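# Close the door between two rooms until it latches

## Task

Push the door separating the two rooms completely shut so that it latches. When finished, no object other than the robot and the door may sit even partly within the area bounded by the yellow tape on the floor (resting on the tape line itself is acceptable). The coffee table must be standing upright at the end. The robot must not tip over or finish leaning. The door has to stay closed without the robot holding it there.

## Robot and tools

Robot: a Hello Robot Stretch 3. It has a two-wheel base (0.33 m long, 0.34 m wide), a lift that moves the arm up and down a mast, and a single telescoping arm that reaches out to the robot's RIGHT side. The gripper sits on a wrist with yaw, pitch and roll. To move the gripper forward or back you drive the base, which cannot move sideways. Turning in place pivots about the point midway between the drive wheels, 0.05 m behind the front edge. With the arm retracted and the wrist folded, a turn sweeps a circle of radius 0.28 m. An unfolded, level wrist reaches outside that circle.

Frames: the base frame has its origin on the floor between the drive wheels, with x forward, y left and z up. hand_pose is reported in this frame at the point where the closed fingertips meet. The odometry frame is the base frame as it stood when the scene began. base_odometry comes from wheel counts, so wheel slip shows up as movement. Heading runs from -3.142 to 3.142, with positive meaning left.

execute_actions: the argument is "actions", a list holding one action or none. An empty list only returns the state and images. An action may contain "base", "joints", or both, plus an optional "contact_limits". All of its motions begin together.
- base: exactly one command, and it is an offset from where the base last reported itself. {"translate_m": d} drives straight for d metres, forward positive, range -1 to 1. {"rotate_rad": d} turns in place by d radians, left (counter-clockwise seen from above) positive, range -3.2 to 3.2.
- joints: absolute targets, each keyed by joint name.
  - lift_m: 0 to 1.1, arm height.
  - arm_m: 0 to 0.52, extension.
  - wrist_yaw_rad: -1.345 to 4.42. 0 points the gripper along the arm, positive swings it toward the front, 3.0 folds it over the base.
  - wrist_pitch_rad: -1.57 to 0.451. 0 is level, negative tips the fingertips down.
  - wrist_roll_rad: -2.911 to 2.911. At 0 the fingers lie level, side by side.
  - gripper_m: -0.089 to 0.179, larger means more open. The actual tip gap is 0.007 m less than this when nearly closed and 0.025 m less when fully open.
  - head_pan_rad: -3.953 to 1.73. 0 faces forward, positive turns left, -1.57 looks along the arm.
  - head_tilt_rad: -1.53 to 0.419. Negative looks down.
  - Done tolerances: 0.004 for the metre joints, 0.02 for yaw, roll and the head joints, 0.05 for pitch.
- contact_limits: only arm_m can be set. The value is a motor effort percentage from 1 to 100 at which the arm motion halts (reported as contact_stop). Small values are gentle, but a value that is too small stops the arm immediately. The limit also caps the arm's holding force until your next action. Values above the reported maximum are reduced to it.
- cameras: a list drawn from head_camera, nav_camera, wrist_camera and all. Leaving it out, sending null or sending ["all"] returns every camera; [] returns none. The pictures line gives the order of the images.
- No action runs longer than 15 s. An unknown key or out-of-range number rejects the whole call and nothing moves. After a reported stop, later motion calls in the same reply are skipped.
- Any joint or the base that you omit from an action may still be pushing toward its previous target.

wait: takes seconds (0 to 10) and returns the state and images while the robot keeps its last command. zoom_image: takes camera and region [x0,y0,x1,y1] in image pixels, measured from the top-left corner, at most 504x504. It zooms into that camera's latest full image. finished_scene: takes scene (the scene number). It ends the scene for good once the last command has been held, and reports success. Leave the door latched and everything settled before calling it.

Result lines. base_status and joint_status report how each motion ended. done means it reached the target; for the base this means the wheels turned the commanded amount, even if they slipped. off_target means it stopped short and may still be pushing. After contact_stop, time_out or torque_fault, the old target is dropped. A lift or arm that reached contact_stop goes slack until you command it again; a slack lift may sink or keep pressing. The base, wrist and head never contact-stop, so they keep pushing. A wrist servo that is strained for several seconds shuts off for 10 s (torque_fault). on_its_own describes things you did not command in that call; its "held at" value is a target, not a measured position. motor_effort gives a percentage with the peak in brackets. Readings are offset and noisy, and positive values point toward higher joint values. Positive wheel effort pushes the robot forward. A resting effort outside its normal range usually means contact or load. lidar_m gives 12 distances in 30-degree sectors, counter-clockwise from straight ahead (4th is left, 7th behind, 10th right), taken in a plane 0.17 m above the floor. It covers 0.15 to 12 m, and "-" means nothing was detected. It cannot see glass or the robot itself, and the mast and a low lift block some sectors. wrist_depth_mm (45 to 1000) and head_depth_mm (280 to 4000; the image is sideways) are 7x7 grids of median depths. base_tilt gives forward and right lean in degrees, with a fixed offset of up to about 4. turned_by_wheels and turned_by_imu give the turn since the last result. Camera calibration: K matrices and T_world_to_cam transforms are given from the base frame, with small per-scene errors; the head cameras move with pan and tilt.

Speed: the base is fast only when the arm is stowed (lift_m under 0.30, arm_m under 0.03, wrist_yaw_rad over 2.54). Otherwise it runs at about 0.10 m/s.

Safety. To fold or unfold the wrist, first set lift_m between 0.32 and 0.95, wrist_pitch_rad to -0.4 and roll near 0. Once folded, the lift may go down to 0.25. If yaw is below -0.4, keep pitch at -0.5 or lower. Pushing on something rigid with the gripper higher than about 0.45 m can tip the robot, and so can a second push or a raised contact limit. Do not drive while hooked on something that cannot move. If base_tilt shows a lean, back off in small steps, release the contact, and lower the lift to about 0.2. Avoid slamming the door, hard hits, knocking objects into the taped area, or tipping the coffee table. To grip, command a gripper_m below the object's width; to release, open at least 0.02 above the value where the fingers made contact. Something may occasionally nudge loose objects.

Each tool is called as name([rows], argument=value, ...), one row to a line, values as JSON.

## Session

execute_actions(actions=[])

Scene clock: 0.00 s.
base_odometry: x=+0.000 y=+0.000 heading=+0.000 (m, m, rad; odometry frame)
turned_by_wheels: +0.000 (rad since the last result)
turned_by_imu: +0.000 (rad since the last result)
base_tilt: forward=+0.5 right=+0.2 (deg)
lidar_m: 1.21 2.07 1.41 1.38 1.14 0.92 0.91 0.99 0.87 0.86 0.94 1.20
head_depth_mm: 1109 1110 1115 1115 1118 1122 1123 / 1142 1143 1146 1149 1149 1148 1156 / 1181 1178 1172 1177 1181 1183 1182 / 1212 1213 1214 1212 1219 1217 1218 / 2069 2888 2879 2890 2861 2887 2389 / 2062 2903 2891 2892 2920 2953 2378 / 2081 2899 2912 2940 2939 2909 2390
base_status: not commanded
joint_positions: lift_m=+0.598 arm_m=-0.001 wrist_yaw_rad=+2.879 wrist_pitch_rad=-0.618 wrist_roll_rad=-0.007 gripper_m=+0.037 head_pan_rad=-0.007 head_tilt_rad=+0.008
joint_status: not commanded
motor_effort: left_wheel=+0 right_wheel=+0 lift_m=+25 arm_m=+0 wrist_yaw_rad=+0 wrist_pitch_rad=+4 wrist_roll_rad=+0 gripper_m=+1 head_pan_rad=-1 head_tilt_rad=+2 (%)
hand_pose: x=+0.0293 y=+0.0441 z=+0.5681 quat_wxyz=(+0.301, +0.693, +0.126, +0.642) (m; base frame)
wrist_depth_mm: - - - - - - - / - - - - - - - / - - - - - - - / 917 - 938 942 936 932 952 / 800 805 - 803 815 838 818 / 701 716 - 713 705 731 739 / 639 647 - 651 636 649 646
pictures: head_camera (sideways: a quarter turn clockwise sets it upright), nav_camera (sideways: a quarter turn counterclockwise sets it upright), wrist_camera
Images, in order (width x height): head_camera 896x504, nav_camera 672x504, wrist_camera 644x364.

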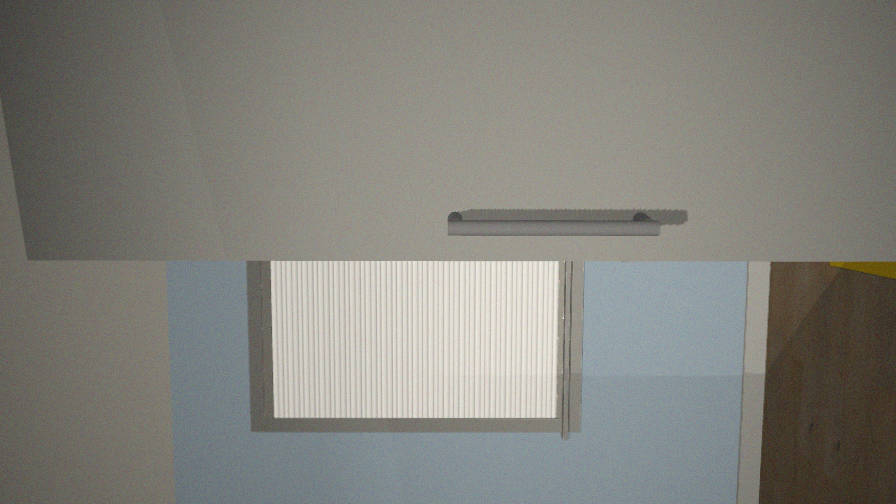

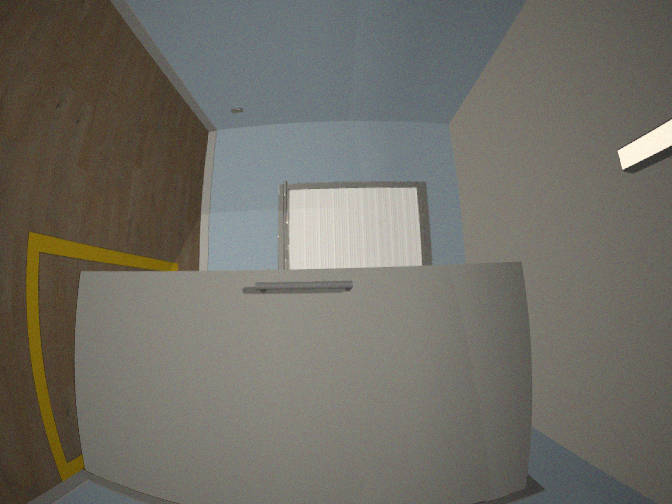

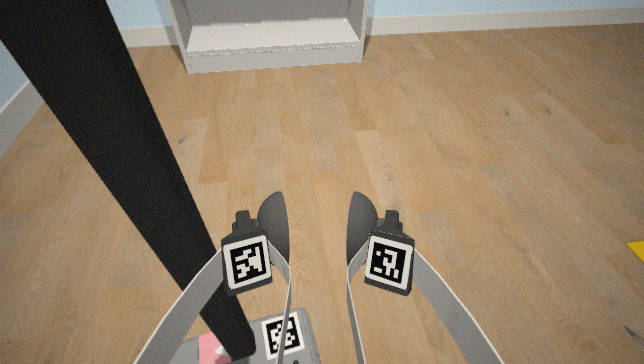

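Door hinged on right wall; need to look behind it.

execute_actions([
  {"base":{"rotate_rad":0.4},"joints":{"lift_m":0.27,"wrist_pitch_rad":-0.4,"wrist_yaw_rad":3.0}},
], cameras=[])

execute_actions([
  {"base":{"translate_m":1}},
], cameras=[])

execute_actions([
  {"base":{"translate_m":0.6},"joints":{"head_pan_rad":-1.8,"head_tilt_rad":-0.7}},
], cameras=["nav_camera"])

Scene clock: 17.23 s.
base_odometry: x=+0.000 y=+0.000 heading=+0.400 (m, m, rad; odometry frame)
turned_by_wheels: +0.400 (rad since the last result)
turned_by_imu: +0.405 (rad since the last result)
base_tilt: forward=+0.4 right=+0.2 (deg)
lidar_m: 2.31 1.41 1.38 1.27 0.94 0.91 0.95 0.89 0.86 0.90 1.21 1.20
head_depth_mm: 2055 2721 2760 2744 2740 2756 2389 / 2056 2913 2878 2939 2898 2904 2373 / 2071 3021 3062 3079 3066 3080 2389 / 2072 3135 3241 3247 3227 3224 2382 / 2063 2817 2920 2879 2914 2915 2383 / 2071 2508 2506 2517 2522 2541 2384 / 2075 2221 2201 2211 2207 2195 2162
base_status: done
joint_positions: lift_m=+0.270 arm_m=-0.001 wrist_yaw_rad=+2.997 wrist_pitch_rad=-0.418 wrist_roll_rad=-0.007 gripper_m=+0.037 head_pan_rad=-0.007 head_tilt_rad=+0.008
joint_status: all done
motor_effort: left_wheel=-2(8) right_wheel=+2(7) lift_m=+16(21) arm_m=+0(0) wrist_yaw_rad=+2(3) wrist_pitch_rad=+6(6) wrist_roll_rad=+0(0) gripper_m=+1(0) head_pan_rad=+0(1) head_tilt_rad=+2(3) (%)
hand_pose: x=+0.0111 y=+0.0779 z=+0.2831 quat_wxyz=(+0.196, +0.698, +0.097, +0.682) (m; base frame)
wrist_depth_mm: 722 - - - - - - / 762 - - - - - - / 766 - 859 854 876 886 884 / 656 666 673 681 678 683 683 / 537 547 - 545 553 552 566 / 459 478 - - 453 473 469 / - - - - 404 404 405
pictures: none
No camera images: the call's "cameras" was empty. Leave "cameras" out to get every camera's image.

Scene clock: 22.27 s.
base_odometry: x=+0.921 y=+0.389 heading=+0.400 (m, m, rad; odometry frame)
turned_by_wheels: +0.000 (rad since the last result)
turned_by_imu: +0.005 (rad since the last result)
base_tilt: forward=+0.4 right=+0.3 (deg)
lidar_m: 1.59 1.18 1.14 0.94 1.56 1.76 1.83 1.42 1.03 0.55 0.55 1.99
head_depth_mm: 1899 1918 1920 1918 1904 1926 1928 / 1959 2014 1995 2018 2044 2019 2023 / 2069 2128 2148 2144 2117 2130 2124 / 2071 2210 2213 2220 2263 2224 2180 / 1913 1972 1981 1996 1978 1994 1994 / 1710 1706 1718 1719 1718 1707 1716 / 1492 1501 1495 1509 1509 1500 1505
base_status: done
joint_positions: lift_m=+0.270 arm_m=-0.001 wrist_yaw_rad=+2.998 wrist_pitch_rad=-0.417 wrist_roll_rad=-0.007 gripper_m=+0.037 head_pan_rad=-0.007 head_tilt_rad=+0.008
joint_status: not commanded
motor_effort: left_wheel=-1(10) right_wheel=+2(9) lift_m=+16(16) arm_m=+0(1) wrist_yaw_rad=+1(2) wrist_pitch_rad=+5(5) wrist_roll_rad=+0(0) gripper_m=+0(1) head_pan_rad=+0(1) head_tilt_rad=+2(2) (%)
hand_pose: x=+0.0110 y=+0.0780 z=+0.2832 quat_wxyz=(+0.196, +0.698, +0.097, +0.682) (m; base frame)
wrist_depth_mm: - - - - - 931 856 / - - - - - - 913 / 859 - 855 885 871 885 871 / 671 656 670 682 672 682 670 / 542 541 - 548 547 563 560 / 454 478 - - 452 467 471 / - - - - 403 405 404
pictures: none
No camera images: the call's "cameras" was empty. Leave "cameras" out to get every camera's image.

Scene clock: 25.90 s.
base_odometry: x=+1.474 y=+0.623 heading=+0.400 (m, m, rad; odometry frame)
turned_by_wheels: +0.000 (rad since the last result)
turned_by_imu: +0.003 (rad since the last result)
base_tilt: forward=+0.4 right=+0.2 (deg)
lidar_m: 1.15 0.86 0.83 0.87 1.21 2.28 2.35 1.73 0.69 1.55 1.53 1.48
head_depth_mm: 3404 3645 2603 2027 1539 1383 1218 / 3494 3570 2555 2007 1657 1367 1221 / 3601 3582 2550 2004 1658 1411 1217 / 3677 3539 2568 2014 1645 1401 1210 / 1675 1887 2131 1995 1634 1393 1211 / 1637 1856 1969 1935 1628 1391 1204 / 1702 1924 2072 1929 1611 1386 1196
base_status: done
joint_positions: lift_m=+0.270 arm_m=-0.001 wrist_yaw_rad=+2.998 wrist_pitch_rad=-0.417 wrist_roll_rad=-0.007 gripper_m=+0.037 head_pan_rad=-1.793 head_tilt_rad=-0.691
joint_status: all done
motor_effort: left_wheel=-1(10) right_wheel=+2(8) lift_m=+16(16) arm_m=+0(0) wrist_yaw_rad=+1(1) wrist_pitch_rad=+5(5) wrist_roll_rad=+0(0) gripper_m=+0(0) head_pan_rad=-3(34) head_tilt_rad=-5(47) (%)
hand_pose: x=+0.0109 y=+0.0781 z=+0.2833 quat_wxyz=(+0.196, +0.698, +0.097, +0.682) (m; base frame)
wrist_depth_mm: - - 916 817 746 693 634 / 906 - - 907 812 727 681 / 849 - 861 888 819 781 711 / 668 656 664 665 685 683 685 / 543 545 - 554 551 555 550 / 459 478 - - 451 464 466 / - - - - 402 404 407
pictures: nav_camera (sideways: a quarter turn counterclockwise sets it upright)
camera_calibration (this result's frames):
nav_camera: T_world_to_cam=[[-0.182054, -0.618635, 0.764295, -0.952772], [-0.963661, 0.266781, -0.0136051, 0.0659649], [-0.195483, -0.738998, -0.644723, 0.799469], [0, 0, 0, 1]] pos_world=[0.0463943, -0.01621, 1.24453]
Images, in order (width x height): nav_camera 672x504.

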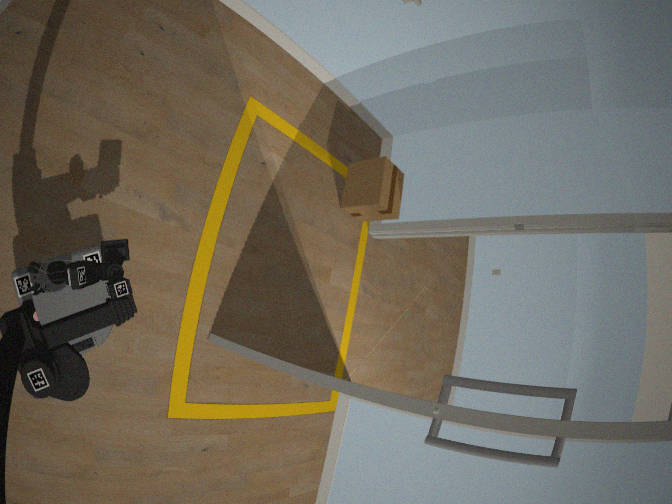

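execute_actions([
  {"base":{"rotate_rad":-1.8}},
], cameras=[])

execute_actions([
  {"base":{"translate_m":1}},
], cameras=[])

execute_actions([
  {"base":{"translate_m":0.27}},
], cameras=[])

execute_actions([
  {"base":{"rotate_rad":1.4},"joints":{"head_pan_rad":0,"head_tilt_rad":-1.1}},
], cameras=["nav_camera"])

Scene clock: 41.07 s.
base_odometry: x=+1.474 y=+0.623 heading=-1.400 (m, m, rad; odometry frame)
turned_by_wheels: -1.800 (rad since the last result)
turned_by_imu: -1.811 (rad since the last result)
base_tilt: forward=+0.4 right=+0.3 (deg)
lidar_m: 1.56 1.63 1.48 1.48 0.94 0.83 0.84 1.00 1.75 2.27 1.88 0.69
head_depth_mm: 1980 2208 2391 1941 1671 1408 1225 / 1995 2234 2442 2032 1663 1403 1216 / 2011 2233 2461 2008 1653 1394 1214 / 2012 2266 2457 2002 1653 1393 1211 / 2047 2280 2439 1994 1635 1388 1210 / 2068 2314 2482 1986 1629 1386 1200 / 2070 2327 2499 1979 1627 1383 1201
base_status: done
joint_positions: lift_m=+0.270 arm_m=-0.001 wrist_yaw_rad=+2.998 wrist_pitch_rad=-0.417 wrist_roll_rad=-0.007 gripper_m=+0.037 head_pan_rad=-1.793 head_tilt_rad=-0.692
joint_status: not commanded
motor_effort: left_wheel=+2(15) right_wheel=+0(9) lift_m=+16(16) arm_m=+0(1) wrist_yaw_rad=+1(1) wrist_pitch_rad=+5(5) wrist_roll_rad=+0(0) gripper_m=+0(0) head_pan_rad=-3(3) head_tilt_rad=-3(4) (%)
hand_pose: x=+0.0109 y=+0.0780 z=+0.2833 quat_wxyz=(+0.196, +0.698, +0.097, +0.682) (m; base frame)
wrist_depth_mm: 777 - - - - - - / 813 - - - - - - / 792 - 860 874 870 868 902 / 662 663 666 676 682 672 675 / 545 542 - 549 550 551 556 / 458 476 - - 450 467 474 / - - - - 402 407 406
pictures: none
No camera images: the call's "cameras" was empty. Leave "cameras" out to get every camera's image.

Scene clock: 46.10 s.
base_odometry: x=+1.644 y=-0.363 heading=-1.400 (m, m, rad; odometry frame)
turned_by_wheels: +0.000 (rad since the last result)
turned_by_imu: +0.005 (rad since the last result)
base_tilt: forward=+0.5 right=+0.2 (deg)
lidar_m: 0.83 0.60 1.16 1.17 1.40 1.77 1.78 0.46 0.44 0.45 0.61 2.97
head_depth_mm: 345 383 429 490 568 677 878 / 353 393 442 506 590 707 890 / 362 404 457 524 613 746 944 / 371 415 471 543 640 782 1011 / 381 427 486 563 669 826 1081 / 391 440 501 584 702 876 1136 / 401 453 520 609 735 928 1162
base_status: done
joint_positions: lift_m=+0.270 arm_m=-0.001 wrist_yaw_rad=+2.998 wrist_pitch_rad=-0.417 wrist_roll_rad=-0.007 gripper_m=+0.037 head_pan_rad=-1.793 head_tilt_rad=-0.692
joint_status: not commanded
motor_effort: left_wheel=+2(13) right_wheel=-1(6) lift_m=+16(16) arm_m=+0(1) wrist_yaw_rad=+2(2) wrist_pitch_rad=+5(5) wrist_roll_rad=+0(0) gripper_m=+0(0) head_pan_rad=-4(3) head_tilt_rad=-4(4) (%)
hand_pose: x=+0.0109 y=+0.0780 z=+0.2833 quat_wxyz=(+0.196, +0.698, +0.097, +0.682) (m; base frame)
wrist_depth_mm: - - - - - - 920 / - - - - - - 546 / 840 - 861 869 862 820 537 / 657 667 680 672 680 674 528 / 545 539 - 550 561 560 534 / 455 479 - - 448 469 471 / - - - - 399 401 406
pictures: none
No camera images: the call's "cameras" was empty. Leave "cameras" out to get every camera's image.

Scene clock: 48.77 s.
base_odometry: x=+1.690 y=-0.629 heading=-1.400 (m, m, rad; odometry frame)
turned_by_wheels: +0.000 (rad since the last result)
turned_by_imu: +0.001 (rad since the last result)
base_tilt: forward=+0.5 right=+0.2 (deg)
lidar_m: 0.57 0.39 0.38 1.08 1.30 2.03 2.04 0.59 0.57 0.59 0.80 2.72
head_depth_mm: 458 509 573 650 757 900 1118 / 471 523 589 673 787 944 1150 / 481 537 605 697 817 988 1169 / 495 554 627 723 853 1042 1200 / 508 568 647 752 894 1100 1210 / 520 584 668 780 933 1168 1198 / 534 604 692 812 980 1236 1205
base_status: done
joint_positions: lift_m=+0.270 arm_m=-0.001 wrist_yaw_rad=+2.998 wrist_pitch_rad=-0.417 wrist_roll_rad=-0.007 gripper_m=+0.037 head_pan_rad=-1.793 head_tilt_rad=-0.692
joint_status: not commanded
motor_effort: left_wheel=+2(13) right_wheel=+0(6) lift_m=+16(16) arm_m=-1(1) wrist_yaw_rad=+1(1) wrist_pitch_rad=+5(5) wrist_roll_rad=+0(0) gripper_m=+0(0) head_pan_rad=-4(3) head_tilt_rad=-5(4) (%)
hand_pose: x=+0.0109 y=+0.0780 z=+0.2833 quat_wxyz=(+0.196, +0.698, +0.097, +0.682) (m; base frame)
wrist_depth_mm: - - - - 943 881 631 / - - - - - 425 402 / 860 - 867 853 833 394 376 / 661 656 680 672 649 437 409 / 538 541 - 553 539 482 466 / 459 473 - - 450 468 471 / - - - - 405 404 407
pictures: none
No camera images: the call's "cameras" was empty. Leave "cameras" out to get every camera's image.

Scene clock: 50.83 s.
base_odometry: x=+1.690 y=-0.629 heading=+0.000 (m, m, rad; odometry frame)
turned_by_wheels: +1.400 (rad since the last result)
turned_by_imu: +1.409 (rad since the last result)
base_tilt: forward=+0.5 right=+0.2 (deg)
lidar_m: 1.08 1.18 1.82 2.03 0.63 0.57 0.57 0.69 2.74 2.70 0.43 0.38
head_depth_mm: 1067 1272 1538 1136 1062 1220 1134 / 1077 1302 1545 1130 1055 1221 1117 / 1095 1325 1553 1437 1300 1207 - / 1111 1355 1557 1436 1311 1213 1149 / 1128 1370 1560 1418 1307 1204 1146 / 1143 1394 1566 1424 1295 1197 1135 / 1163 1424 1558 1414 1294 1191 1108
base_status: done
joint_positions: lift_m=+0.270 arm_m=-0.001 wrist_yaw_rad=+2.998 wrist_pitch_rad=-0.417 wrist_roll_rad=-0.007 gripper_m=+0.037 head_pan_rad=-0.007 head_tilt_rad=-1.087
joint_status: all done
motor_effort: left_wheel=-1(11) right_wheel=+2(11) lift_m=+16(16) arm_m=-1(1) wrist_yaw_rad=+1(1) wrist_pitch_rad=+5(5) wrist_roll_rad=+0(0) gripper_m=+0(0) head_pan_rad=+2(37) head_tilt_rad=-7(36) (%)
hand_pose: x=+0.0109 y=+0.0780 z=+0.2833 quat_wxyz=(+0.196, +0.698, +0.097, +0.682) (m; base frame)
wrist_depth_mm: - - - - - - - / - - - - - - - / 570 - 851 864 876 883 894 / 578 656 665 666 677 674 688 / 541 546 - 552 550 557 557 / 462 475 - - 449 464 468 / - - - - 399 406 404
pictures: nav_camera (sideways: a quarter turn counterclockwise sets it upright)
camera_calibration (this result's frames):
nav_camera: T_world_to_cam=[[0.888097, -0.0472292, 0.457223, -0.559207], [-0.0561256, -0.998406, 0.00588571, 0.035052], [0.456216, -0.030889, -0.889333, 1.11355], [0, 0, 0, 1]] pos_world=[-0.00942106, 0.0429816, 1.24579]
Images, in order (width x height): nav_camera 672x504.

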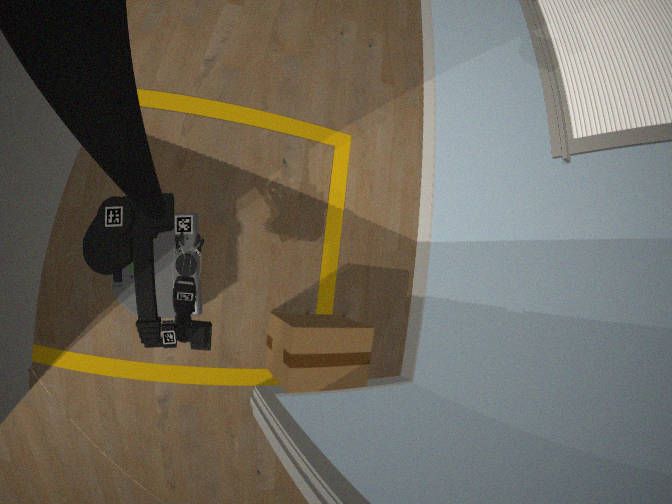

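execute_actions([
  {"base":{"rotate_rad":-0.45}},
], cameras=[])

execute_actions([
  {"base":{"translate_m":0.25}},
], cameras=[])

execute_actions([
  {"base":{"rotate_rad":0.3}},
], cameras=[])

execute_actions([
  {"base":{"translate_m":0.42}},
], cameras=["nav_camera"])

Scene clock: 56.97 s.
base_odometry: x=+1.690 y=-0.629 heading=-0.450 (m, m, rad; odometry frame)
turned_by_wheels: -0.450 (rad since the last result)
turned_by_imu: -0.453 (rad since the last result)
base_tilt: forward=+0.4 right=+0.2 (deg)
lidar_m: 0.38 1.08 1.22 2.03 2.03 0.61 0.57 0.58 0.73 2.73 0.66 0.41
head_depth_mm: 780 846 929 1021 1292 1219 1124 / 932 1027 1150 1229 1309 1220 1124 / 1134 1300 1412 1131 1280 1219 - / 1177 1428 1570 1122 1265 1211 1147 / 1133 1374 1543 1407 1306 1202 1153 / 1099 1321 1523 1409 1302 1196 1131 / 1059 1269 1493 1424 1297 1196 1102
base_status: done
joint_positions: lift_m=+0.270 arm_m=-0.001 wrist_yaw_rad=+2.998 wrist_pitch_rad=-0.417 wrist_roll_rad=-0.007 gripper_m=+0.037 head_pan_rad=-0.007 head_tilt_rad=-1.087
joint_status: not commanded
motor_effort: left_wheel=+2(14) right_wheel=-1(7) lift_m=+16(16) arm_m=+0(1) wrist_yaw_rad=+1(2) wrist_pitch_rad=+5(5) wrist_roll_rad=+0(0) gripper_m=+0(0) head_pan_rad=+2(3) head_tilt_rad=-7(7) (%)
hand_pose: x=+0.0109 y=+0.0780 z=+0.2833 quat_wxyz=(+0.196, +0.698, +0.097, +0.682) (m; base frame)
wrist_depth_mm: - - - - - - 835 / - - - - - - 854 / 857 - 874 847 889 883 834 / 659 656 667 669 678 683 687 / 547 538 - 548 554 559 560 / 457 473 - - 451 465 467 / - - - - 403 401 405
pictures: none
No camera images: the call's "cameras" was empty. Leave "cameras" out to get every camera's image.

Scene clock: 59.57 s.
base_odometry: x=+1.915 y=-0.737 heading=-0.450 (m, m, rad; odometry frame)
turned_by_wheels: +0.000 (rad since the last result)
turned_by_imu: +0.001 (rad since the last result)
base_tilt: forward=+0.5 right=+0.2 (deg)
lidar_m: 0.16 0.84 0.95 1.59 2.10 0.88 0.82 0.83 1.08 2.65 0.24 0.15
head_depth_mm: 659 717 787 866 961 1178 1133 / 788 864 968 1098 1165 1199 1121 / 920 1073 1268 1374 1031 984 - / 906 1109 1405 1435 1023 1078 1146 / 874 1055 1323 1420 1287 1205 1145 / 843 1011 1261 1422 1304 1192 1132 / 816 970 1195 1398 1291 1191 1110
base_status: done
joint_positions: lift_m=+0.270 arm_m=-0.001 wrist_yaw_rad=+2.998 wrist_pitch_rad=-0.417 wrist_roll_rad=-0.007 gripper_m=+0.037 head_pan_rad=-0.007 head_tilt_rad=-1.087
joint_status: not commanded
motor_effort: left_wheel=+2(14) right_wheel=-1(5) lift_m=+16(16) arm_m=-1(1) wrist_yaw_rad=+1(1) wrist_pitch_rad=+5(5) wrist_roll_rad=+0(0) gripper_m=+1(1) head_pan_rad=+1(3) head_tilt_rad=-7(7) (%)
hand_pose: x=+0.0109 y=+0.0780 z=+0.2833 quat_wxyz=(+0.196, +0.698, +0.097, +0.682) (m; base frame)
wrist_depth_mm: - - - - - 825 654 / - - - - - 834 680 / 847 - 859 842 868 848 698 / 655 661 662 678 680 675 663 / 539 550 - 550 560 555 559 / 460 478 - - 454 465 471 / - - - - 403 402 402
pictures: none
No camera images: the call's "cameras" was empty. Leave "cameras" out to get every camera's image.

Scene clock: 60.97 s.
base_odometry: x=+1.915 y=-0.737 heading=-0.150 (m, m, rad; odometry frame)
turned_by_wheels: +0.300 (rad since the last result)
turned_by_imu: +0.303 (rad since the last result)
base_tilt: forward=+0.5 right=+0.3 (deg)
lidar_m: 0.32 0.87 1.19 2.10 2.18 0.82 0.82 0.91 2.75 0.41 0.16 0.15
head_depth_mm: 856 1035 1189 1191 1178 1115 1134 / 857 1034 1319 1424 1033 963 1127 / 852 1035 1313 1440 1030 958 - / 850 1030 1301 1426 1297 1194 1151 / 846 1033 1304 1431 1301 1204 1150 / 847 1025 1293 1426 1301 1196 1130 / 844 1023 1294 1414 1294 1186 1108
base_status: done
joint_positions: lift_m=+0.270 arm_m=-0.001 wrist_yaw_rad=+2.998 wrist_pitch_rad=-0.417 wrist_roll_rad=-0.007 gripper_m=+0.037 head_pan_rad=-0.007 head_tilt_rad=-1.087
joint_status: not commanded
motor_effort: left_wheel=-1(11) right_wheel=+2(8) lift_m=+16(16) arm_m=-1(1) wrist_yaw_rad=+1(1) wrist_pitch_rad=+5(5) wrist_roll_rad=+0(0) gripper_m=+0(0) head_pan_rad=+1(1) head_tilt_rad=-7(7) (%)
hand_pose: x=+0.0109 y=+0.0780 z=+0.2833 quat_wxyz=(+0.196, +0.698, +0.097, +0.682) (m; base frame)
wrist_depth_mm: - - - - - - 776 / - - - - - - 788 / 844 - 850 871 877 877 784 / 654 670 670 676 682 681 681 / 546 535 - 551 552 550 563 / 462 475 - - 449 466 468 / - - - - 403 407 401
pictures: none
No camera images: the call's "cameras" was empty. Leave "cameras" out to get every camera's image.

Scene clock: 63.93 s.
base_odometry: x=+2.330 y=-0.800 heading=-0.150 (m, m, rad; odometry frame)
turned_by_wheels: +0.000 (rad since the last result)
turned_by_imu: -0.379 (rad since the last result)
base_tilt: forward=+0.5 right=+0.2 (deg)
lidar_m: 0.15 0.49 0.53 0.83 2.17 2.37 1.17 1.18 0.42 0.35 0.15 -
head_depth_mm: 503 554 615 689 782 910 1055 / 567 653 742 851 993 960 1117 / 551 678 863 1090 1026 944 - / 526 641 816 1121 1023 978 - / 503 607 761 1022 1286 1211 1150 / 481 576 715 942 1256 1200 1132 / 462 549 670 870 1208 1190 1112
base_status: done
joint_positions: lift_m=+0.270 arm_m=-0.001 wrist_yaw_rad=+2.998 wrist_pitch_rad=-0.417 wrist_roll_rad=-0.007 gripper_m=+0.037 head_pan_rad=-0.006 head_tilt_rad=-1.088
joint_status: not commanded
on_its_own: right_wheel is at rest, and its effort (+19) is outside its rest range (-18 to +18)
motor_effort: left_wheel=+13(27) right_wheel=+19(48) lift_m=+17(16) arm_m=-1(1) wrist_yaw_rad=+0(2) wrist_pitch_rad=+5(5) wrist_roll_rad=+0(0) gripper_m=+0(0) head_pan_rad=+2(2) head_tilt_rad=-5(8) (%)
hand_pose: x=+0.0108 y=+0.0781 z=+0.2833 quat_wxyz=(+0.196, +0.698, +0.097, +0.682) (m; base frame)
wrist_depth_mm: - - - 880 605 470 379 / - - - 929 646 491 393 / 845 - 868 839 674 511 408 / 658 666 670 679 648 523 425 / 550 549 - 545 548 535 436 / 457 476 - - 452 470 435 / - - - - 402 403 407
pictures: nav_camera (sideways: a quarter turn counterclockwise sets it upright)
camera_calibration (this result's frames):
nav_camera: T_world_to_cam=[[0.888793, -0.0466551, 0.455929, -0.557526], [-0.055467, -0.998443, 0.00595763, 0.0349544], [0.454941, -0.0305841, -0.889996, 1.11442], [0, 0, 0, 1]] pos_world=[-0.00953071, 0.042972, 1.24581]
Images, in order (width x height): nav_camera 672x504.

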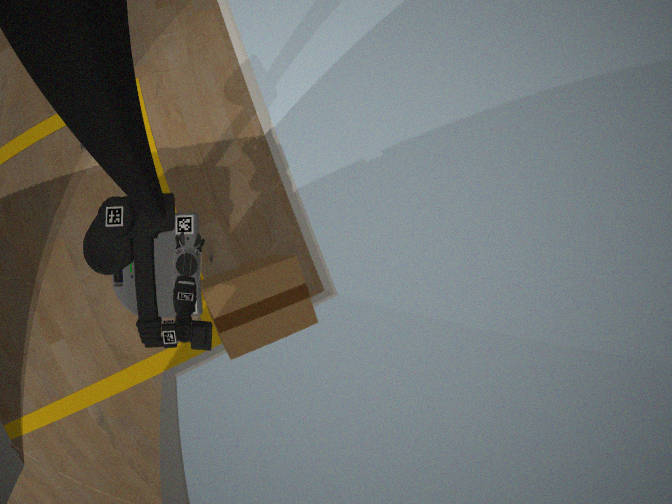

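execute_actions([
  {"base":{"translate_m":-0.4}},
], cameras=["nav_camera"])

execute_actions([
  {"base":{"rotate_rad":2.52}},
], cameras=[])

execute_actions([
  {"base":{"translate_m":1}},
], cameras=[])

execute_actions([
  {"base":{"rotate_rad":1.0}},
], cameras=[])

execute_actions([
  {"base":{"translate_m":0.75}},
], cameras=[])

execute_actions([
  {"base":{"rotate_rad":2.4}},
], cameras=[])

execute_actions([
  {"base":{"translate_m":1},"joints":{"lift_m":0.33}},
], cameras=["nav_camera"])

Scene clock: 79.83 s.
base_odometry: x=+1.934 y=-0.741 heading=-0.150 (m, m, rad; odometry frame)
turned_by_wheels: +0.000 (rad since the last result)
turned_by_imu: -0.001 (rad since the last result)
base_tilt: forward=+0.5 right=+0.2 (deg)
lidar_m: 0.45 0.86 0.94 1.45 2.02 2.21 0.78 0.78 0.95 2.75 0.49 0.48
head_depth_mm: 722 793 879 985 1113 1222 1131 / 846 943 1068 1154 1292 1215 1117 / 971 1134 1215 1132 1292 1210 - / 965 1173 1348 1155 1291 1211 - / 920 1110 1395 1420 1301 1199 1148 / 879 1048 1301 1408 1290 1202 1130 / 842 1003 1224 1395 1287 1196 1104
base_status: done
joint_positions: lift_m=+0.270 arm_m=-0.001 wrist_yaw_rad=+2.998 wrist_pitch_rad=-0.417 wrist_roll_rad=-0.007 gripper_m=+0.037 head_pan_rad=-0.006 head_tilt_rad=-1.088
joint_status: not commanded
motor_effort: left_wheel=+1(8) right_wheel=+0(14) lift_m=+17(17) arm_m=-1(1) wrist_yaw_rad=+1(1) wrist_pitch_rad=+5(5) wrist_roll_rad=+0(0) gripper_m=+0(0) head_pan_rad=+2(2) head_tilt_rad=-7(5) (%)
hand_pose: x=+0.0108 y=+0.0781 z=+0.2833 quat_wxyz=(+0.196, +0.698, +0.097, +0.682) (m; base frame)
wrist_depth_mm: - - - - - 790 651 / - - - - - 811 679 / 850 - 885 879 865 835 689 / 663 662 667 677 687 694 667 / 546 541 - 556 554 555 552 / 454 468 - - 448 467 469 / - - - - 403 405 406
pictures: nav_camera (sideways: a quarter turn counterclockwise sets it upright)
camera_calibration (this result's frames):
nav_camera: T_world_to_cam=[[0.888793, -0.0466552, 0.455929, -0.557526], [-0.0554672, -0.998443, 0.00595763, 0.0349544], [0.454941, -0.0305842, -0.889996, 1.11442], [0, 0, 0, 1]] pos_world=[-0.0095307, 0.042972, 1.24581]
Images, in order (width x height): nav_camera 672x504.

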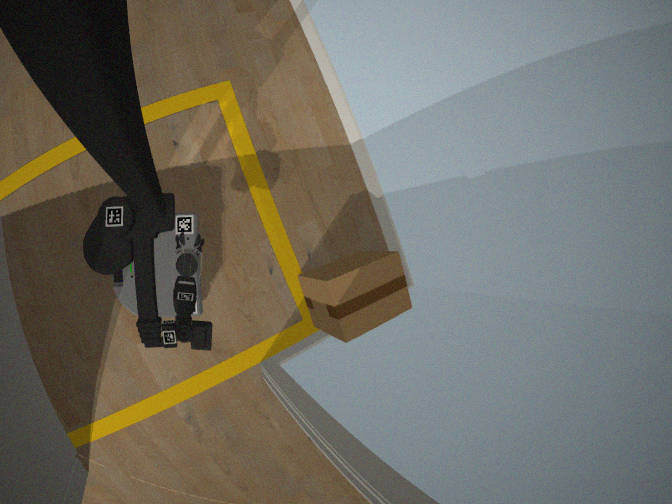

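Scene clock: 82.67 s.
base_odometry: x=+1.934 y=-0.741 heading=+2.370 (m, m, rad; odometry frame)
turned_by_wheels: +2.520 (rad since the last result)
turned_by_imu: +2.538 (rad since the last result)
base_tilt: forward=+0.4 right=+0.2 (deg)
lidar_m: 2.13 0.78 0.78 0.89 2.80 0.49 0.52 0.45 0.86 0.90 1.28 2.02
head_depth_mm: 1967 1786 1599 1439 1327 1219 1126 / 2029 1782 1585 1439 1331 1213 1118 / 1997 1765 1582 1436 1316 1212 - / 1975 1776 1578 1433 1304 1209 - / 1994 1756 1566 1416 1305 1198 1149 / 1965 1750 1569 1423 1301 1194 1132 / 1956 1738 1367 1390 1296 1194 1104
base_status: done
joint_positions: lift_m=+0.270 arm_m=-0.001 wrist_yaw_rad=+2.998 wrist_pitch_rad=-0.417 wrist_roll_rad=-0.007 gripper_m=+0.037 head_pan_rad=-0.006 head_tilt_rad=-1.088
joint_status: not commanded
motor_effort: left_wheel=-1(10) right_wheel=+2(13) lift_m=+16(17) arm_m=-1(1) wrist_yaw_rad=+1(0) wrist_pitch_rad=+5(5) wrist_roll_rad=+0(0) gripper_m=+0(1) head_pan_rad=+2(2) head_tilt_rad=-7(7) (%)
hand_pose: x=+0.0108 y=+0.0780 z=+0.2833 quat_wxyz=(+0.196, +0.698, +0.097, +0.682) (m; base frame)
wrist_depth_mm: - - - 863 736 640 569 / - - - 940 777 679 602 / 844 - 871 875 818 740 640 / 665 663 667 666 680 684 651 / 543 541 - 542 552 554 551 / 456 476 - - 455 472 473 / - - - - 401 402 401
pictures: none
No camera images: the call's "cameras" was empty. Leave "cameras" out to get every camera's image.

Scene clock: 87.70 s.
base_odometry: x=+1.218 y=-0.043 heading=+2.370 (m, m, rad; odometry frame)
turned_by_wheels: +0.000 (rad since the last result)
turned_by_imu: +0.005 (rad since the last result)
base_tilt: forward=+0.5 right=+0.2 (deg)
lidar_m: 1.24 1.35 2.36 1.81 0.57 3.55 1.42 1.43 1.39 1.47 1.21 1.18
head_depth_mm: 1184 1378 1566 1452 1329 1220 1134 / 1252 1477 1597 1447 1324 1222 1111 / 1328 1589 1597 1440 1315 1210 - / 1410 1682 1594 1440 1309 1201 - / 1526 1712 1574 1427 1301 1208 1152 / 1548 1710 1562 1423 1301 1202 1139 / 1393 1651 1558 1418 1291 1193 1112
base_status: done
joint_positions: lift_m=+0.270 arm_m=-0.001 wrist_yaw_rad=+2.998 wrist_pitch_rad=-0.417 wrist_roll_rad=-0.007 gripper_m=+0.037 head_pan_rad=-0.006 head_tilt_rad=-1.088
joint_status: not commanded
motor_effort: left_wheel=-2(10) right_wheel=+2(10) lift_m=+17(16) arm_m=-1(1) wrist_yaw_rad=+1(0) wrist_pitch_rad=+5(5) wrist_roll_rad=+0(0) gripper_m=+0(0) head_pan_rad=+2(1) head_tilt_rad=-5(6) (%)
hand_pose: x=+0.0108 y=+0.0780 z=+0.2833 quat_wxyz=(+0.196, +0.698, +0.097, +0.682) (m; base frame)
wrist_depth_mm: 305 - - - - - - / 359 - - - - - - / 449 - 873 876 860 879 887 / 605 422 672 670 676 687 681 / 540 509 - 542 551 554 555 / 458 475 - - 454 469 476 / - - - - 402 402 407
pictures: none
No camera images: the call's "cameras" was empty. Leave "cameras" out to get every camera's image.

Scene clock: 89.50 s.
base_odometry: x=+1.218 y=-0.043 heading=-2.914 (m, m, rad; odometry frame)
turned_by_wheels: +1.000 (rad since the last result)
turned_by_imu: +1.007 (rad since the last result)
base_tilt: forward=+0.5 right=+0.2 (deg)
lidar_m: 2.36 1.90 0.38 3.56 1.42 1.45 1.39 1.44 1.22 1.18 1.23 1.35
head_depth_mm: 2050 1786 1595 1449 1325 1226 1129 / 2011 1789 1594 1446 1316 1219 1121 / 1995 1776 1591 1439 1319 1212 - / 2003 1746 1579 1422 1315 1209 - / 1986 1753 1579 1426 1304 1206 1145 / 1969 1746 1563 1422 1302 1192 1130 / 1950 1728 1552 1403 1296 1197 1104
base_status: done
joint_positions: lift_m=+0.270 arm_m=-0.001 wrist_yaw_rad=+2.998 wrist_pitch_rad=-0.417 wrist_roll_rad=-0.007 gripper_m=+0.037 head_pan_rad=-0.006 head_tilt_rad=-1.088
joint_status: not commanded
motor_effort: left_wheel=-1(11) right_wheel=+1(10) lift_m=+17(16) arm_m=-1(1) wrist_yaw_rad=+1(0) wrist_pitch_rad=+5(5) wrist_roll_rad=+0(0) gripper_m=+0(0) head_pan_rad=+2(2) head_tilt_rad=-7(6) (%)
hand_pose: x=+0.0108 y=+0.0780 z=+0.2833 quat_wxyz=(+0.196, +0.698, +0.097, +0.682) (m; base frame)
wrist_depth_mm: - - - - 474 - - / - - - - 482 - - / 840 - 873 860 587 899 876 / 662 671 664 663 626 686 679 / 540 544 - 548 551 554 552 / 458 474 - - 447 466 468 / - - - - 403 404 405
pictures: none
No camera images: the call's "cameras" was empty. Leave "cameras" out to get every camera's image.

Scene clock: 93.80 s.
base_odometry: x=+0.487 y=-0.212 heading=-2.914 (m, m, rad; odometry frame)
turned_by_wheels: +0.000 (rad since the last result)
turned_by_imu: +0.003 (rad since the last result)
base_tilt: forward=+0.5 right=+0.2 (deg)
lidar_m: 1.61 1.67 1.39 1.34 0.73 0.64 2.14 1.67 1.23 1.10 0.92 1.36
head_depth_mm: 1703 1773 1602 1455 1328 1221 1131 / 1688 1790 1587 1448 1327 1215 1124 / 1687 1765 1590 1432 1320 1214 - / 1684 1753 1570 1428 1308 1208 - / 1678 1745 1566 1415 1304 1201 1147 / 1669 1742 1556 1428 1303 1202 1129 / 1658 1736 1555 1422 1303 1191 1104
base_status: done
joint_positions: lift_m=+0.270 arm_m=-0.001 wrist_yaw_rad=+2.998 wrist_pitch_rad=-0.417 wrist_roll_rad=-0.007 gripper_m=+0.037 head_pan_rad=-0.006 head_tilt_rad=-1.088
joint_status: not commanded
motor_effort: left_wheel=-2(11) right_wheel=+2(9) lift_m=+16(17) arm_m=-1(1) wrist_yaw_rad=+0(0) wrist_pitch_rad=+5(5) wrist_roll_rad=+0(0) gripper_m=+1(0) head_pan_rad=+2(2) head_tilt_rad=-6(7) (%)
hand_pose: x=+0.0108 y=+0.0780 z=+0.2833 quat_wxyz=(+0.196, +0.698, +0.097, +0.682) (m; base frame)
wrist_depth_mm: 647 - - - - - - / 657 - - - - - - / 679 - 862 880 877 886 893 / 637 667 673 668 669 673 689 / 535 545 - 549 557 551 552 / 458 476 - - 450 469 469 / - - - - 404 403 406
pictures: none
No camera images: the call's "cameras" was empty. Leave "cameras" out to get every camera's image.

Scene clock: 96.57 s.
base_odometry: x=+0.487 y=-0.212 heading=-0.514 (m, m, rad; odometry frame)
turned_by_wheels: +2.400 (rad since the last result)
turned_by_imu: +2.416 (rad since the last result)
base_tilt: forward=+0.5 right=+0.2 (deg)
lidar_m: 0.65 2.14 2.15 1.34 1.18 0.92 1.34 1.61 1.62 1.52 1.34 0.89
head_depth_mm: 948 1226 1572 1453 1320 1222 1129 / 863 1098 1496 1447 1322 1216 1116 / 796 988 1300 1438 1310 1218 - / 739 901 1154 1410 1310 1202 - / 689 826 1031 1374 1300 1209 1150 / 645 798 1522 1419 1295 1192 1135 / 1918 1729 1550 1413 1293 1192 1100
base_status: done
joint_positions: lift_m=+0.270 arm_m=-0.001 wrist_yaw_rad=+2.998 wrist_pitch_rad=-0.417 wrist_roll_rad=-0.007 gripper_m=+0.037 head_pan_rad=-0.006 head_tilt_rad=-1.088
joint_status: not commanded
motor_effort: left_wheel=-2(12) right_wheel=+2(12) lift_m=+16(16) arm_m=-2(2) wrist_yaw_rad=+0(1) wrist_pitch_rad=+5(5) wrist_roll_rad=+0(0) gripper_m=+0(1) head_pan_rad=+2(2) head_tilt_rad=-6(6) (%)
hand_pose: x=+0.0108 y=+0.0780 z=+0.2833 quat_wxyz=(+0.196, +0.698, +0.097, +0.682) (m; base frame)
wrist_depth_mm: 859 - - - - - - / 879 - - - - - - / 855 - 863 868 867 882 888 / 672 667 676 674 668 679 679 / 544 544 - 549 556 556 554 / 459 473 - - 448 466 464 / - - - - 403 406 405
pictures: none
No camera images: the call's "cameras" was empty. Leave "cameras" out to get every camera's image.

Scene clock: 107.63 s.
base_odometry: x=+1.358 y=-0.704 heading=-0.514 (m, m, rad; odometry frame)
turned_by_wheels: +0.000 (rad since the last result)
turned_by_imu: +0.150 (rad since the last result)
base_tilt: forward=+0.5 right=+0.2 (deg)
lidar_m: - - 0.15 1.82 1.79 1.82 2.29 2.37 1.12 0.28 0.15 -
head_depth_mm: - - - - - 455 1132 / - - - - - 436 1128 / - - - - - 417 - / - - - - - 402 - / - - - - - 389 - / - - - - - 378 1125 / - - - - - 453 1108
base_status: done
joint_positions: lift_m=+0.330 arm_m=-0.001 wrist_yaw_rad=+3.002 wrist_pitch_rad=-0.416 wrist_roll_rad=-0.007 gripper_m=+0.037 head_pan_rad=+0.007 head_tilt_rad=-1.099
joint_status: all done
motor_effort: left_wheel=+1(86) right_wheel=+1(12) lift_m=+33(36) arm_m=-2(2) wrist_yaw_rad=-2(2) wrist_pitch_rad=+5(5) wrist_roll_rad=+0(0) gripper_m=+1(1) head_pan_rad=-3(14) head_tilt_rad=-1(9) (%)
hand_pose: x=+0.0101 y=+0.0782 z=+0.3426 quat_wxyz=(+0.194, +0.698, +0.098, +0.682) (m; base frame)
wrist_depth_mm: - - - - 150 94 69 / - - - - 155 97 70 / - - - - 160 98 71 / 760 766 760 775 166 101 72 / 621 626 - 634 146 103 74 / 521 521 - 534 180 106 75 / 453 - - - 189 102 76
pictures: nav_camera (sideways: a quarter turn counterclockwise sets it upright)
camera_calibration (this result's frames):
nav_camera: T_world_to_cam=[[0.894249, -0.0350433, 0.446195, -0.544881], [-0.0423928, -0.99908, 0.00649642, 0.0341733], [0.445557, -0.0247249, -0.894912, 1.12086], [0, 0, 0, 1]] pos_world=[-0.0107003, 0.0427606, 1.24597]
Images, in order (width x height): nav_camera 672x504.

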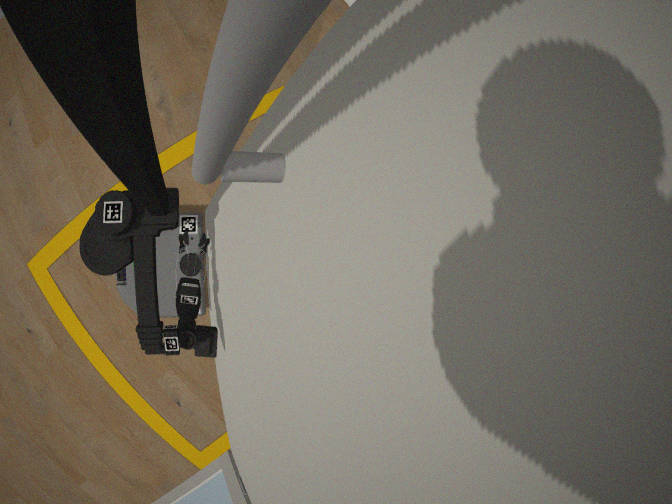

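execute_actions([
  {"base":{"rotate_rad":-0.45}},
], cameras=[])

execute_actions([
  {"base":{"translate_m":0.35}},
], cameras=[])

execute_actions([
  {"base":{"rotate_rad":-0.4}},
], cameras=[])

execute_actions([
  {"base":{"translate_m":0.25}},
], cameras=[])

execute_actions([
  {"base":{"translate_m":-0.3}},
], cameras=["nav_camera"])

Scene clock: 115.30 s.
base_odometry: x=+1.358 y=-0.704 heading=-0.964 (m, m, rad; odometry frame)
turned_by_wheels: -0.450 (rad since the last result)
turned_by_imu: -0.452 (rad since the last result)
base_tilt: forward=+0.5 right=+0.2 (deg)
lidar_m: - - 0.15 0.18 1.85 1.79 1.81 2.34 2.37 1.03 0.31 0.15
head_depth_mm: - - - 331 665 1218 1133 / - - - 302 489 1207 1124 / - - - - 392 1172 - / - - - - 352 868 - / - - - - 320 592 - / - - - - - 450 1094 / - - - - - 374 1087
base_status: done
joint_positions: lift_m=+0.330 arm_m=-0.001 wrist_yaw_rad=+3.002 wrist_pitch_rad=-0.416 wrist_roll_rad=-0.007 gripper_m=+0.037 head_pan_rad=+0.006 head_tilt_rad=-1.098
joint_status: not commanded
motor_effort: left_wheel=+5(47) right_wheel=-2(7) lift_m=+33(33) arm_m=-1(2) wrist_yaw_rad=-2(2) wrist_pitch_rad=+5(5) wrist_roll_rad=+0(0) gripper_m=+0(0) head_pan_rad=-3(3) head_tilt_rad=-1(2) (%)
hand_pose: x=+0.0101 y=+0.0782 z=+0.3426 quat_wxyz=(+0.194, +0.698, +0.098, +0.682) (m; base frame)
wrist_depth_mm: - - - 222 159 124 101 / - - - 245 169 130 105 / - - - 269 181 136 109 / 756 756 771 298 195 144 114 / 608 614 - 354 193 152 119 / 530 524 - 384 231 161 125 / 455 - - - 255 164 131
pictures: none
No camera images: the call's "cameras" was empty. Leave "cameras" out to get every camera's image.

Scene clock: 120.03 s.
base_odometry: x=+1.558 y=-0.991 heading=-0.964 (m, m, rad; odometry frame)
turned_by_wheels: +0.000 (rad since the last result)
turned_by_imu: +0.002 (rad since the last result)
base_tilt: forward=+0.4 right=+0.2 (deg)
lidar_m: - - 0.15 0.20 1.71 2.09 2.16 2.64 1.66 0.26 0.15 -
head_depth_mm: - - - - - 454 1133 / - - - - - 409 1127 / - - - - - 374 - / - - - - - - - / - - - - - - - / - - - - - - 1097 / - - - - - - 1093
base_status: done
joint_positions: lift_m=+0.330 arm_m=-0.001 wrist_yaw_rad=+3.002 wrist_pitch_rad=-0.416 wrist_roll_rad=-0.007 gripper_m=+0.037 head_pan_rad=+0.006 head_tilt_rad=-1.098
joint_status: not commanded
motor_effort: left_wheel=+1(22) right_wheel=-1(4) lift_m=+32(32) arm_m=-2(2) wrist_yaw_rad=-2(2) wrist_pitch_rad=+5(5) wrist_roll_rad=+0(0) gripper_m=+0(1) head_pan_rad=-3(3) head_tilt_rad=-1(1) (%)
hand_pose: x=+0.0101 y=+0.0782 z=+0.3426 quat_wxyz=(+0.194, +0.698, +0.098, +0.682) (m; base frame)
wrist_depth_mm: - - - 298 130 83 61 / - - - 322 135 85 62 / - - - 355 140 87 63 / 767 761 759 392 145 89 64 / 621 618 - 519 133 91 65 / 521 523 - 483 159 94 67 / 451 - - - 167 91 68
pictures: none
No camera images: the call's "cameras" was empty. Leave "cameras" out to get every camera's image.

Scene clock: 122.03 s.
base_odometry: x=+1.558 y=-0.991 heading=-1.364 (m, m, rad; odometry frame)
turned_by_wheels: -0.400 (rad since the last result)
turned_by_imu: -0.403 (rad since the last result)
base_tilt: forward=+0.4 right=+0.1 (deg)
lidar_m: - - 0.15 0.18 1.31 1.97 2.09 2.16 2.57 1.13 0.26 0.15
head_depth_mm: - - - - 514 1225 1130 / - - - - 412 1188 1124 / - - - - 358 1171 - / - - - - 332 756 - / - - - - 306 540 - / - - - - - 421 1098 / - - - - - 372 1078
base_status: done
joint_positions: lift_m=+0.330 arm_m=-0.001 wrist_yaw_rad=+3.002 wrist_pitch_rad=-0.416 wrist_roll_rad=-0.007 gripper_m=+0.037 head_pan_rad=+0.006 head_tilt_rad=-1.098
joint_status: not commanded
motor_effort: left_wheel=+2(40) right_wheel=-1(7) lift_m=+33(32) arm_m=-2(2) wrist_yaw_rad=-1(2) wrist_pitch_rad=+5(5) wrist_roll_rad=+0(0) gripper_m=+0(1) head_pan_rad=-2(3) head_tilt_rad=-1(1) (%)
hand_pose: x=+0.0100 y=+0.0782 z=+0.3426 quat_wxyz=(+0.194, +0.698, +0.098, +0.682) (m; base frame)
wrist_depth_mm: - - - 227 156 120 97 / - - - 248 167 125 100 / - - - 273 178 131 104 / 755 759 767 305 190 138 108 / 616 626 - 356 188 146 113 / 527 526 - 391 225 154 118 / 457 - - - 248 155 123
pictures: none
No camera images: the call's "cameras" was empty. Leave "cameras" out to get every camera's image.

Scene clock: 126.00 s.
base_odometry: x=+1.609 y=-1.236 heading=-1.363 (m, m, rad; odometry frame)
turned_by_wheels: +0.000 (rad since the last result)
turned_by_imu: +0.001 (rad since the last result)
base_tilt: forward=+0.5 right=+0.1 (deg)
lidar_m: - - 0.15 0.19 1.27 1.93 2.34 2.40 2.61 0.31 0.15 -
head_depth_mm: - - - - - 492 1130 / - - - - - 426 1130 / - - - - - 478 - / - - - - - 411 - / - - - - - 362 - / - - - - - - 1093 / - - - - - - 1097
base_status: done
joint_positions: lift_m=+0.330 arm_m=-0.001 wrist_yaw_rad=+3.002 wrist_pitch_rad=-0.416 wrist_roll_rad=-0.007 gripper_m=+0.037 head_pan_rad=+0.006 head_tilt_rad=-1.098
joint_status: not commanded
motor_effort: left_wheel=+2(29) right_wheel=-1(3) lift_m=+33(32) arm_m=-2(2) wrist_yaw_rad=-2(1) wrist_pitch_rad=+5(5) wrist_roll_rad=+0(0) gripper_m=+0(1) head_pan_rad=-3(3) head_tilt_rad=+0(1) (%)
hand_pose: x=+0.0100 y=+0.0782 z=+0.3426 quat_wxyz=(+0.194, +0.698, +0.098, +0.682) (m; base frame)
wrist_depth_mm: - - - 276 130 85 63 / - - - 299 135 88 65 / - - - 328 142 90 66 / 753 753 773 360 147 92 67 / 611 622 - 422 133 95 69 / 529 531 - 458 162 97 70 / 458 - - - 172 95 71
pictures: none
No camera images: the call's "cameras" was empty. Leave "cameras" out to get every camera's image.

Scene clock: 130.23 s.
base_odometry: x=+1.548 y=-0.942 heading=-1.363 (m, m, rad; odometry frame)
turned_by_wheels: +0.000 (rad since the last result)
turned_by_imu: -0.001 (rad since the last result)
base_tilt: forward=+0.4 right=+0.2 (deg)
lidar_m: 0.36 0.37 0.48 1.21 1.31 1.98 2.04 2.12 2.57 1.26 0.55 0.38
head_depth_mm: 352 430 551 767 1269 1219 1129 / 349 426 543 757 1229 1219 1128 / 348 423 540 742 1197 1204 - / 345 418 532 732 1162 1213 - / 342 415 527 720 1137 1208 - / 339 411 521 709 1111 1197 1123 / 336 407 513 697 1083 1191 1106
base_status: done
joint_positions: lift_m=+0.330 arm_m=-0.001 wrist_yaw_rad=+3.002 wrist_pitch_rad=-0.416 wrist_roll_rad=-0.007 gripper_m=+0.037 head_pan_rad=+0.006 head_tilt_rad=-1.098
joint_status: not commanded
motor_effort: left_wheel=+2(4) right_wheel=-1(4) lift_m=+32(32) arm_m=-2(2) wrist_yaw_rad=-2(2) wrist_pitch_rad=+5(5) wrist_roll_rad=+0(0) gripper_m=+1(0) head_pan_rad=-3(3) head_tilt_rad=-1(1) (%)
hand_pose: x=+0.0100 y=+0.0782 z=+0.3426 quat_wxyz=(+0.194, +0.698, +0.098, +0.682) (m; base frame)
wrist_depth_mm: - - - - - 729 330 / - - - - 777 453 333 / - - - - 838 466 342 / 754 767 763 769 767 475 349 / 616 619 - 633 636 486 355 / 524 524 - 526 515 502 361 / 454 - - - 459 457 369
pictures: nav_camera (sideways: a quarter turn counterclockwise sets it upright)
camera_calibration (this result's frames):
nav_camera: T_world_to_cam=[[0.893818, -0.0355801, 0.447015, -0.545946], [-0.0429955, -0.999054, 0.00645116, 0.0342358], [0.446363, -0.0249858, -0.894503, 1.12033], [0, 0, 0, 1]] pos_world=[-0.0106234, 0.0427709, 1.24596]
Images, in order (width x height): nav_camera 672x504.

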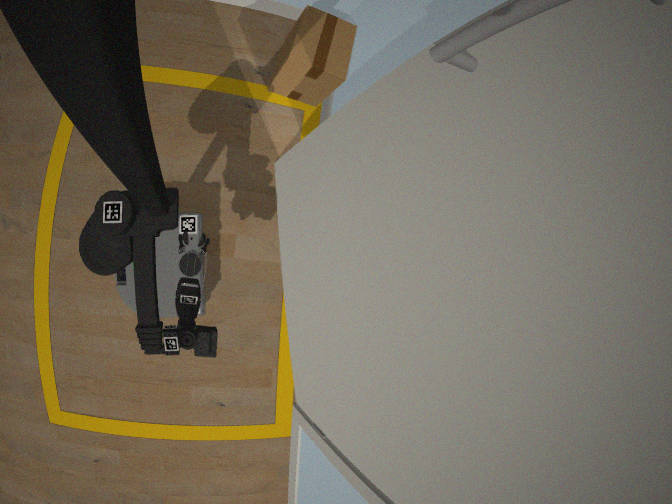

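execute_actions([
  {"base":{"rotate_rad":-0.18}},
], cameras=[])

execute_actions([
  {"base":{"translate_m":0.5}},
], cameras=[])

execute_actions([
  {"base":{"translate_m":-0.2}},
], cameras=["nav_camera"])

Scene clock: 136.10 s.
base_odometry: x=+1.548 y=-0.942 heading=-1.543 (m, m, rad; odometry frame)
turned_by_wheels: -0.180 (rad since the last result)
turned_by_imu: -0.181 (rad since the last result)
base_tilt: forward=+0.4 right=+0.2 (deg)
lidar_m: 0.36 0.36 0.42 0.77 1.24 1.63 2.04 2.09 2.64 2.37 0.70 0.41
head_depth_mm: 390 486 639 944 1305 1224 1127 / 378 467 610 874 1289 1208 1128 / 368 451 581 816 1276 1211 - / 357 436 555 767 1241 1206 - / 348 421 533 722 1125 1205 - / 338 407 511 684 1034 1198 1122 / 329 394 491 651 960 1190 1109
base_status: done
joint_positions: lift_m=+0.330 arm_m=-0.001 wrist_yaw_rad=+3.002 wrist_pitch_rad=-0.416 wrist_roll_rad=-0.007 gripper_m=+0.037 head_pan_rad=+0.006 head_tilt_rad=-1.098
joint_status: not commanded
motor_effort: left_wheel=+3(9) right_wheel=-1(6) lift_m=+33(33) arm_m=-1(2) wrist_yaw_rad=-2(2) wrist_pitch_rad=+5(5) wrist_roll_rad=+0(0) gripper_m=+0(0) head_pan_rad=-3(3) head_tilt_rad=-2(1) (%)
hand_pose: x=+0.0100 y=+0.0782 z=+0.3426 quat_wxyz=(+0.194, +0.698, +0.098, +0.682) (m; base frame)
wrist_depth_mm: 945 - - - 825 379 297 / - - - - 801 394 310 / - - - 892 875 413 319 / 753 755 761 769 628 431 327 / 620 619 - 628 586 446 338 / 524 519 - 539 518 465 350 / 454 - - - 460 449 362
pictures: none
No camera images: the call's "cameras" was empty. Leave "cameras" out to get every camera's image.

Scene clock: 142.07 s.
base_odometry: x=+1.561 y=-1.442 heading=-1.543 (m, m, rad; odometry frame)
turned_by_wheels: +0.000 (rad since the last result)
turned_by_imu: +0.048 (rad since the last result)
base_tilt: forward=+0.4 right=+0.2 (deg)
lidar_m: - - 0.15 0.20 0.79 1.74 2.46 2.47 2.62 0.21 0.15 -
head_depth_mm: - - - - - 676 1133 / - - - - - 580 1125 / - - - - - 340 - / - - - - - 463 - / - - - - - 424 - / - - - - - - 1123 / - - - - - - 1117
base_status: done
joint_positions: lift_m=+0.330 arm_m=-0.001 wrist_yaw_rad=+3.010 wrist_pitch_rad=-0.417 wrist_roll_rad=-0.006 gripper_m=+0.037 head_pan_rad=-0.005 head_tilt_rad=-1.117
joint_status: not commanded
on_its_own: left_wheel is at rest, and its effort (+24) is outside its rest range (-18 to +18)
motor_effort: left_wheel=+24(99) right_wheel=+12(19) lift_m=+27(32) arm_m=-2(2) wrist_yaw_rad=-7(9) wrist_pitch_rad=+5(5) wrist_roll_rad=+0(1) gripper_m=+2(2) head_pan_rad=+1(5) head_tilt_rad=+9(10) (%)
hand_pose: x=+0.0082 y=+0.0783 z=+0.3427 quat_wxyz=(+0.192, +0.697, +0.102, +0.683) (m; base frame)
wrist_depth_mm: - - - 321 127 79 58 / - - 763 352 132 81 59 / - - 835 380 136 83 59 / 756 766 767 421 141 84 60 / 622 620 - 537 131 86 61 / 525 530 - 504 145 88 62 / 456 - - - 159 85 63
pictures: none
No camera images: the call's "cameras" was empty. Leave "cameras" out to get every camera's image.

Scene clock: 145.30 s.
base_odometry: x=+1.556 y=-1.242 heading=-1.543 (m, m, rad; odometry frame)
turned_by_wheels: +0.000 (rad since the last result)
turned_by_imu: -0.001 (rad since the last result)
base_tilt: forward=+0.5 right=+0.2 (deg)
lidar_m: 0.25 0.26 0.35 0.76 1.28 1.74 2.27 2.30 2.62 1.01 0.36 0.26
head_depth_mm: - 298 356 492 795 1216 1130 / - 297 354 488 783 1209 1132 / - 296 353 485 776 1202 - / - 294 351 483 769 1189 - / - 293 350 479 758 1188 - / - 292 348 476 754 1183 1116 / - 291 346 473 743 1178 1106
base_status: done
joint_positions: lift_m=+0.330 arm_m=-0.001 wrist_yaw_rad=+3.003 wrist_pitch_rad=-0.417 wrist_roll_rad=-0.006 gripper_m=+0.037 head_pan_rad=-0.005 head_tilt_rad=-1.100
joint_status: not commanded
motor_effort: left_wheel=+0(18) right_wheel=+0(10) lift_m=+27(27) arm_m=-2(2) wrist_yaw_rad=-2(7) wrist_pitch_rad=+5(5) wrist_roll_rad=+0(1) gripper_m=+0(2) head_pan_rad=+1(1) head_tilt_rad=-1(10) (%)
hand_pose: x=+0.0098 y=+0.0781 z=+0.3427 quat_wxyz=(+0.194, +0.698, +0.099, +0.682) (m; base frame)
wrist_depth_mm: - - - 895 497 328 242 / - - - 799 536 337 244 / - - - 851 558 346 249 / 766 759 762 772 581 352 252 / 614 626 - 627 509 361 257 / 518 527 - 530 500 364 261 / 455 - - - 458 357 266
pictures: nav_camera (sideways: a quarter turn counterclockwise sets it upright)
camera_calibration (this result's frames):
nav_camera: T_world_to_cam=[[0.893958, -0.0458703, 0.445798, -0.544362], [-0.0544847, -0.998493, 0.00651833, 0.0342185], [0.444827, -0.0301163, -0.89511, 1.12112], [0, 0, 0, 1]] pos_world=[-0.0102061, 0.042961, 1.24598]
Images, in order (width x height): nav_camera 672x504.

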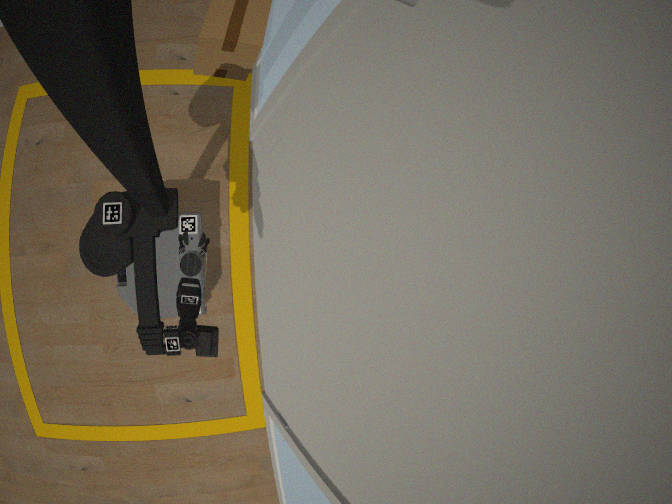

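finished_scene(scene=1)

The scene is finished: the task was done.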